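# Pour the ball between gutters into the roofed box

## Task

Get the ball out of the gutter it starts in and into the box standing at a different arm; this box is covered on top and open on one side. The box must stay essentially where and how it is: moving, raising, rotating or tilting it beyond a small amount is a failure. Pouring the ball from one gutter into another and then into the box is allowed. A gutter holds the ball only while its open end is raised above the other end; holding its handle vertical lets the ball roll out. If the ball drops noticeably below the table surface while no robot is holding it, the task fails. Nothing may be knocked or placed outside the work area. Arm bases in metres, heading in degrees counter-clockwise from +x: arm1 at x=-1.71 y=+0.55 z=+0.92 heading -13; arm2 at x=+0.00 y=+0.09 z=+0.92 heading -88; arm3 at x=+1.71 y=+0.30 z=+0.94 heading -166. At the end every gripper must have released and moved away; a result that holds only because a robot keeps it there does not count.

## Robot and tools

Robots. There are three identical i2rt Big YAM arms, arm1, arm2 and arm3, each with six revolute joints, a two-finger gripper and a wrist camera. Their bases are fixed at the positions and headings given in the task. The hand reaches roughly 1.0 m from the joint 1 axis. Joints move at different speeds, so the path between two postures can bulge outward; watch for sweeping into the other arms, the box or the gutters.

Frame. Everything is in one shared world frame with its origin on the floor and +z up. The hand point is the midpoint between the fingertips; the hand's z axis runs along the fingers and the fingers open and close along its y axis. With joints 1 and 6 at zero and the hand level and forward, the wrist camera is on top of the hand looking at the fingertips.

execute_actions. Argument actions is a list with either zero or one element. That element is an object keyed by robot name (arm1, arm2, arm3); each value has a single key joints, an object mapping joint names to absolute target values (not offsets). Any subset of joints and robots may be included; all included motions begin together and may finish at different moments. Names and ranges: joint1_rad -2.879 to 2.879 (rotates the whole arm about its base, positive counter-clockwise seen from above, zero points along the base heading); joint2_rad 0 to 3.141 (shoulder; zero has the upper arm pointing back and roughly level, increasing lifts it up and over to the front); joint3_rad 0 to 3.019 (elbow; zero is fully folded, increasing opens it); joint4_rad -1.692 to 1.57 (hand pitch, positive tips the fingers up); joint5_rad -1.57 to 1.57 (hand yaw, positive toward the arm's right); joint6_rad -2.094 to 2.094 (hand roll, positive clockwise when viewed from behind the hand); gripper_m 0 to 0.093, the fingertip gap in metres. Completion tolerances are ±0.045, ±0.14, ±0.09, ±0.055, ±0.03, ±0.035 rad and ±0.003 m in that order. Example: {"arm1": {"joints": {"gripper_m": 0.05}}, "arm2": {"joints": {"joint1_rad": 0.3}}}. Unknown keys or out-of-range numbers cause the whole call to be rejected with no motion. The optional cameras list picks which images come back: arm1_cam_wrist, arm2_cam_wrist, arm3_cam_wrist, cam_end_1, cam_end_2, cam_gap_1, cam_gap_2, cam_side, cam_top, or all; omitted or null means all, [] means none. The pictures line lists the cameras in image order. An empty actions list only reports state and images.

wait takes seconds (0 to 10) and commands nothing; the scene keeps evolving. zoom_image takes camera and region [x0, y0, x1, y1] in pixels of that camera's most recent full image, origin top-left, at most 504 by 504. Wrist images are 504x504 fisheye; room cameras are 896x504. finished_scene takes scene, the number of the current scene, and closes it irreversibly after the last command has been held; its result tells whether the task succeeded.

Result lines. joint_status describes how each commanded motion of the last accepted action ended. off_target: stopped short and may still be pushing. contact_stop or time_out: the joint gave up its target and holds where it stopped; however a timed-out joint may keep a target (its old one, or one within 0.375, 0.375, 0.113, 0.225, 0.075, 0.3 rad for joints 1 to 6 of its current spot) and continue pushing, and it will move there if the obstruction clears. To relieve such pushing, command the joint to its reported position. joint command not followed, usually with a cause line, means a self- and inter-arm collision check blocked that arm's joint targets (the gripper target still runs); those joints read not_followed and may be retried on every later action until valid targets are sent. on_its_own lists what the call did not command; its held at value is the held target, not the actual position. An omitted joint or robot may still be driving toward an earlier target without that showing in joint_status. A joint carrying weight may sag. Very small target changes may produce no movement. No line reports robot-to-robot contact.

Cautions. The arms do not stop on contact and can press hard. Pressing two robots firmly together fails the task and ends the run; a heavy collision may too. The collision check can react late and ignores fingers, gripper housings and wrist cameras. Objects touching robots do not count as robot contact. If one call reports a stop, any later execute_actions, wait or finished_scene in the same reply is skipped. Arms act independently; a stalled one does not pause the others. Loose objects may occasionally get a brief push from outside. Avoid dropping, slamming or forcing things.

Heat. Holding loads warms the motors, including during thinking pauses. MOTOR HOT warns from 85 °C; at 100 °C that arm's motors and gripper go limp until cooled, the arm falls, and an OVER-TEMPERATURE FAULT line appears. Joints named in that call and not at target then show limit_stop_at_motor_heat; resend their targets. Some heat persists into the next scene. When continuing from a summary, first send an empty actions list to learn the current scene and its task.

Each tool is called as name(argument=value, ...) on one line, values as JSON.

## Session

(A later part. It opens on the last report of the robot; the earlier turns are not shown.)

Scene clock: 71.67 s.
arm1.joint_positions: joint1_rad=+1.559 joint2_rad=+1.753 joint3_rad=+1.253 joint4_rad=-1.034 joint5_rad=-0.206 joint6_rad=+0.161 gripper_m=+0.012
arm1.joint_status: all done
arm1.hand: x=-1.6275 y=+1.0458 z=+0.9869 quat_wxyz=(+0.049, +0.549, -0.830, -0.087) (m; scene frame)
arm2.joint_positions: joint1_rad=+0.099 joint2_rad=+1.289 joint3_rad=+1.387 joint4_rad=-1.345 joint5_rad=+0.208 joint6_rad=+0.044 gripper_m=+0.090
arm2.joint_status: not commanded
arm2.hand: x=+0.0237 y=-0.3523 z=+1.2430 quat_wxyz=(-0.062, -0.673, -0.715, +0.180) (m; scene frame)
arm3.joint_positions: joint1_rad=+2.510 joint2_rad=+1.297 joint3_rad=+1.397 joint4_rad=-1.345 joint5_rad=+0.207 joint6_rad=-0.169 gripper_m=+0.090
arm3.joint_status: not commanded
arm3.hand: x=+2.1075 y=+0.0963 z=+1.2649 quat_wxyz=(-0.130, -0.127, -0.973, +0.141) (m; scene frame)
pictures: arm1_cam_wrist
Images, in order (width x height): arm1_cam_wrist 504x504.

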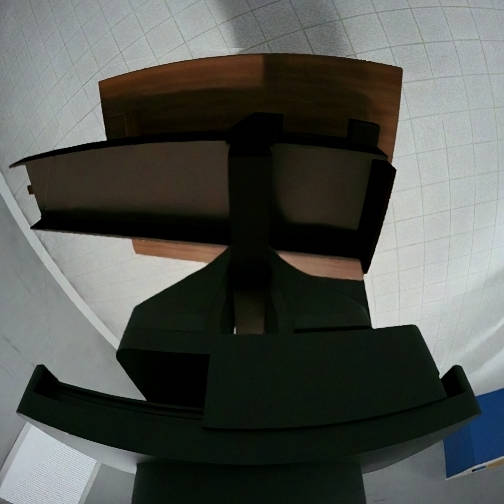

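execute_actions(actions=[{"arm1":{"joints":{"joint2_rad":1.785}}}], cameras=[])

execute_actions(actions=[{"arm1":{"joints":{"gripper_m":0.06}}}], cameras=["arm1_cam_wrist","cam_end_1"])

Scene clock: 72.43 s.
arm1.joint_positions: joint1_rad=+1.559 joint2_rad=+1.775 joint3_rad=+1.254 joint4_rad=-1.033 joint5_rad=-0.208 joint6_rad=+0.161 gripper_m=+0.012
arm1.joint_status: all done
arm1.hand: x=-1.6278 y=+1.0453 z=+0.9768 quat_wxyz=(+0.057, +0.548, -0.830, -0.081) (m; scene frame)
arm2.joint_positions: joint1_rad=+0.099 joint2_rad=+1.289 joint3_rad=+1.387 joint4_rad=-1.345 joint5_rad=+0.208 joint6_rad=+0.044 gripper_m=+0.090
arm2.joint_status: not commanded
arm2.hand: x=+0.0237 y=-0.3523 z=+1.2430 quat_wxyz=(-0.062, -0.673, -0.715, +0.180) (m; scene frame)
arm3.joint_positions: joint1_rad=+2.510 joint2_rad=+1.297 joint3_rad=+1.397 joint4_rad=-1.345 joint5_rad=+0.207 joint6_rad=-0.169 gripper_m=+0.090
arm3.joint_status: not commanded
arm3.hand: x=+2.1075 y=+0.0963 z=+1.2649 quat_wxyz=(-0.130, -0.127, -0.973, +0.141) (m; scene frame)
pictures: none
No camera images: the call's "cameras" was empty. Leave "cameras" out to get every camera's image.

Scene clock: 73.07 s.
arm1.joint_positions: joint1_rad=+1.559 joint2_rad=+1.775 joint3_rad=+1.254 joint4_rad=-1.033 joint5_rad=-0.208 joint6_rad=+0.161 gripper_m=+0.060
arm1.joint_status: all done
arm1.hand: x=-1.6278 y=+1.0453 z=+0.9768 quat_wxyz=(+0.057, +0.548, -0.830, -0.081) (m; scene frame)
arm2.joint_positions: joint1_rad=+0.099 joint2_rad=+1.289 joint3_rad=+1.387 joint4_rad=-1.345 joint5_rad=+0.208 joint6_rad=+0.044 gripper_m=+0.090
arm2.joint_status: not commanded
arm2.hand: x=+0.0237 y=-0.3523 z=+1.2430 quat_wxyz=(-0.062, -0.673, -0.715, +0.180) (m; scene frame)
arm3.joint_positions: joint1_rad=+2.510 joint2_rad=+1.297 joint3_rad=+1.397 joint4_rad=-1.345 joint5_rad=+0.207 joint6_rad=-0.169 gripper_m=+0.090
arm3.joint_status: not commanded
arm3.hand: x=+2.1075 y=+0.0963 z=+1.2649 quat_wxyz=(-0.130, -0.127, -0.973, +0.141) (m; scene frame)
pictures: arm1_cam_wrist, cam_end_1
Images, in order (width x height): arm1_cam_wrist 504x504, cam_end_1 896x504.

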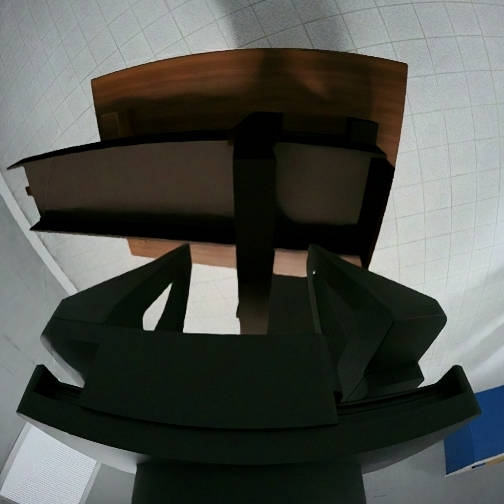

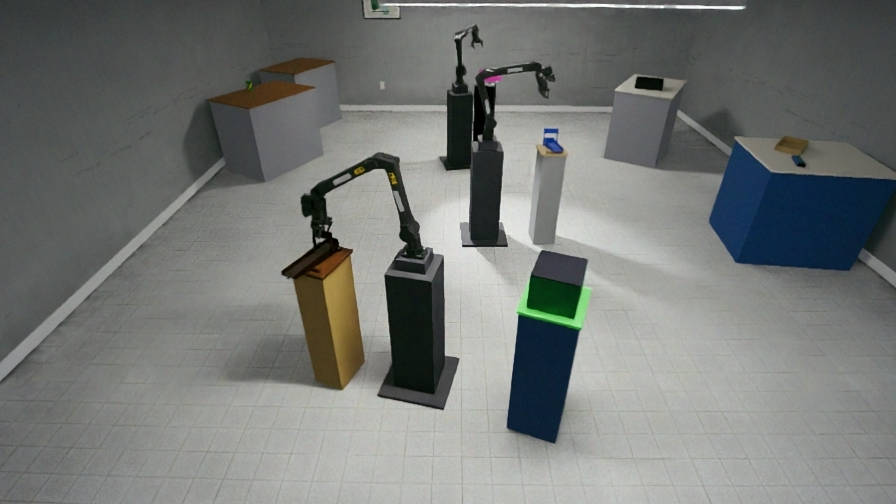

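execute_actions(actions=[{"arm1":{"joints":{"joint2_rad":1.4,"gripper_m":0.09}}}], cameras=["arm1_cam_wrist","cam_end_1","cam_end_2"])

Scene clock: 74.43 s.
arm1.joint_positions: joint1_rad=+1.559 joint2_rad=+1.390 joint3_rad=+1.280 joint4_rad=-1.032 joint5_rad=-0.208 joint6_rad=+0.161 gripper_m=+0.090
arm1.joint_status: all done
arm1.hand: x=-1.6302 y=+1.0445 z=+1.1746 quat_wxyz=(-0.094, +0.554, -0.798, -0.217) (m; scene frame)
arm2.joint_positions: joint1_rad=+0.099 joint2_rad=+1.289 joint3_rad=+1.387 joint4_rad=-1.345 joint5_rad=+0.208 joint6_rad=+0.044 gripper_m=+0.090
arm2.joint_status: not commanded
arm2.hand: x=+0.0237 y=-0.3523 z=+1.2430 quat_wxyz=(-0.062, -0.673, -0.715, +0.180) (m; scene frame)
arm3.joint_positions: joint1_rad=+2.510 joint2_rad=+1.297 joint3_rad=+1.397 joint4_rad=-1.345 joint5_rad=+0.207 joint6_rad=-0.169 gripper_m=+0.090
arm3.joint_status: not commanded
arm3.hand: x=+2.1075 y=+0.0963 z=+1.2649 quat_wxyz=(-0.130, -0.127, -0.973, +0.141) (m; scene frame)
pictures: arm1_cam_wrist, cam_end_1, cam_end_2
Images, in order (width x height): arm1_cam_wrist 504x504, cam_end_1 896x504, cam_end_2 896x504.

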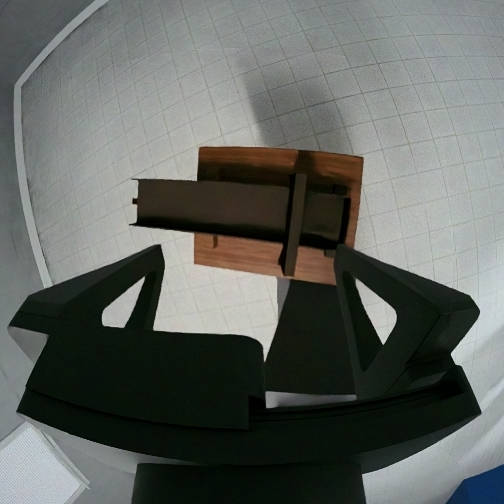

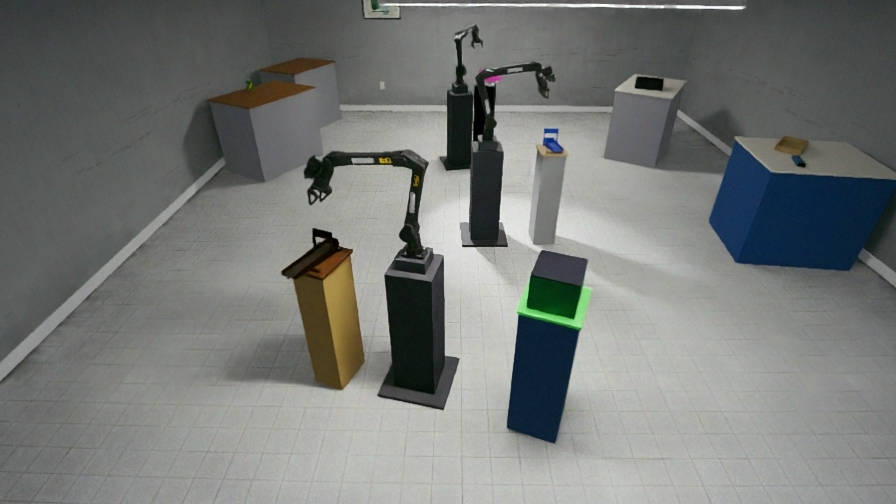

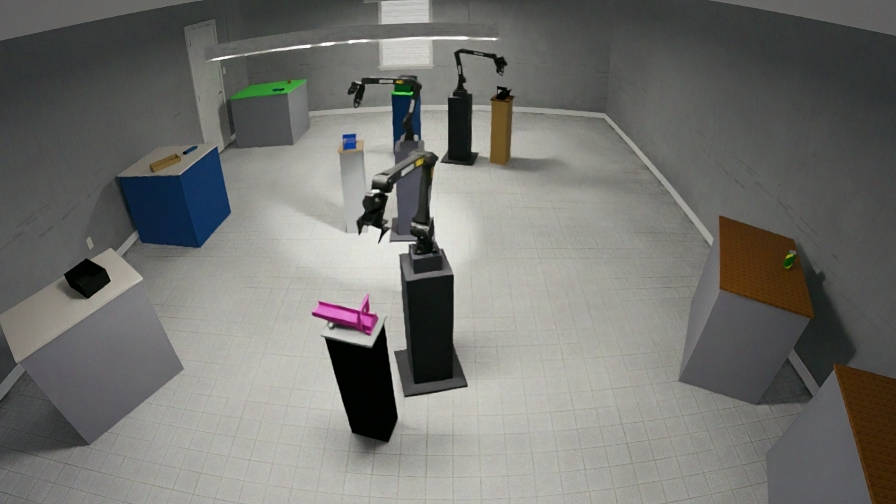

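finished_scene(scene=1)

The scene is finished: the task was done.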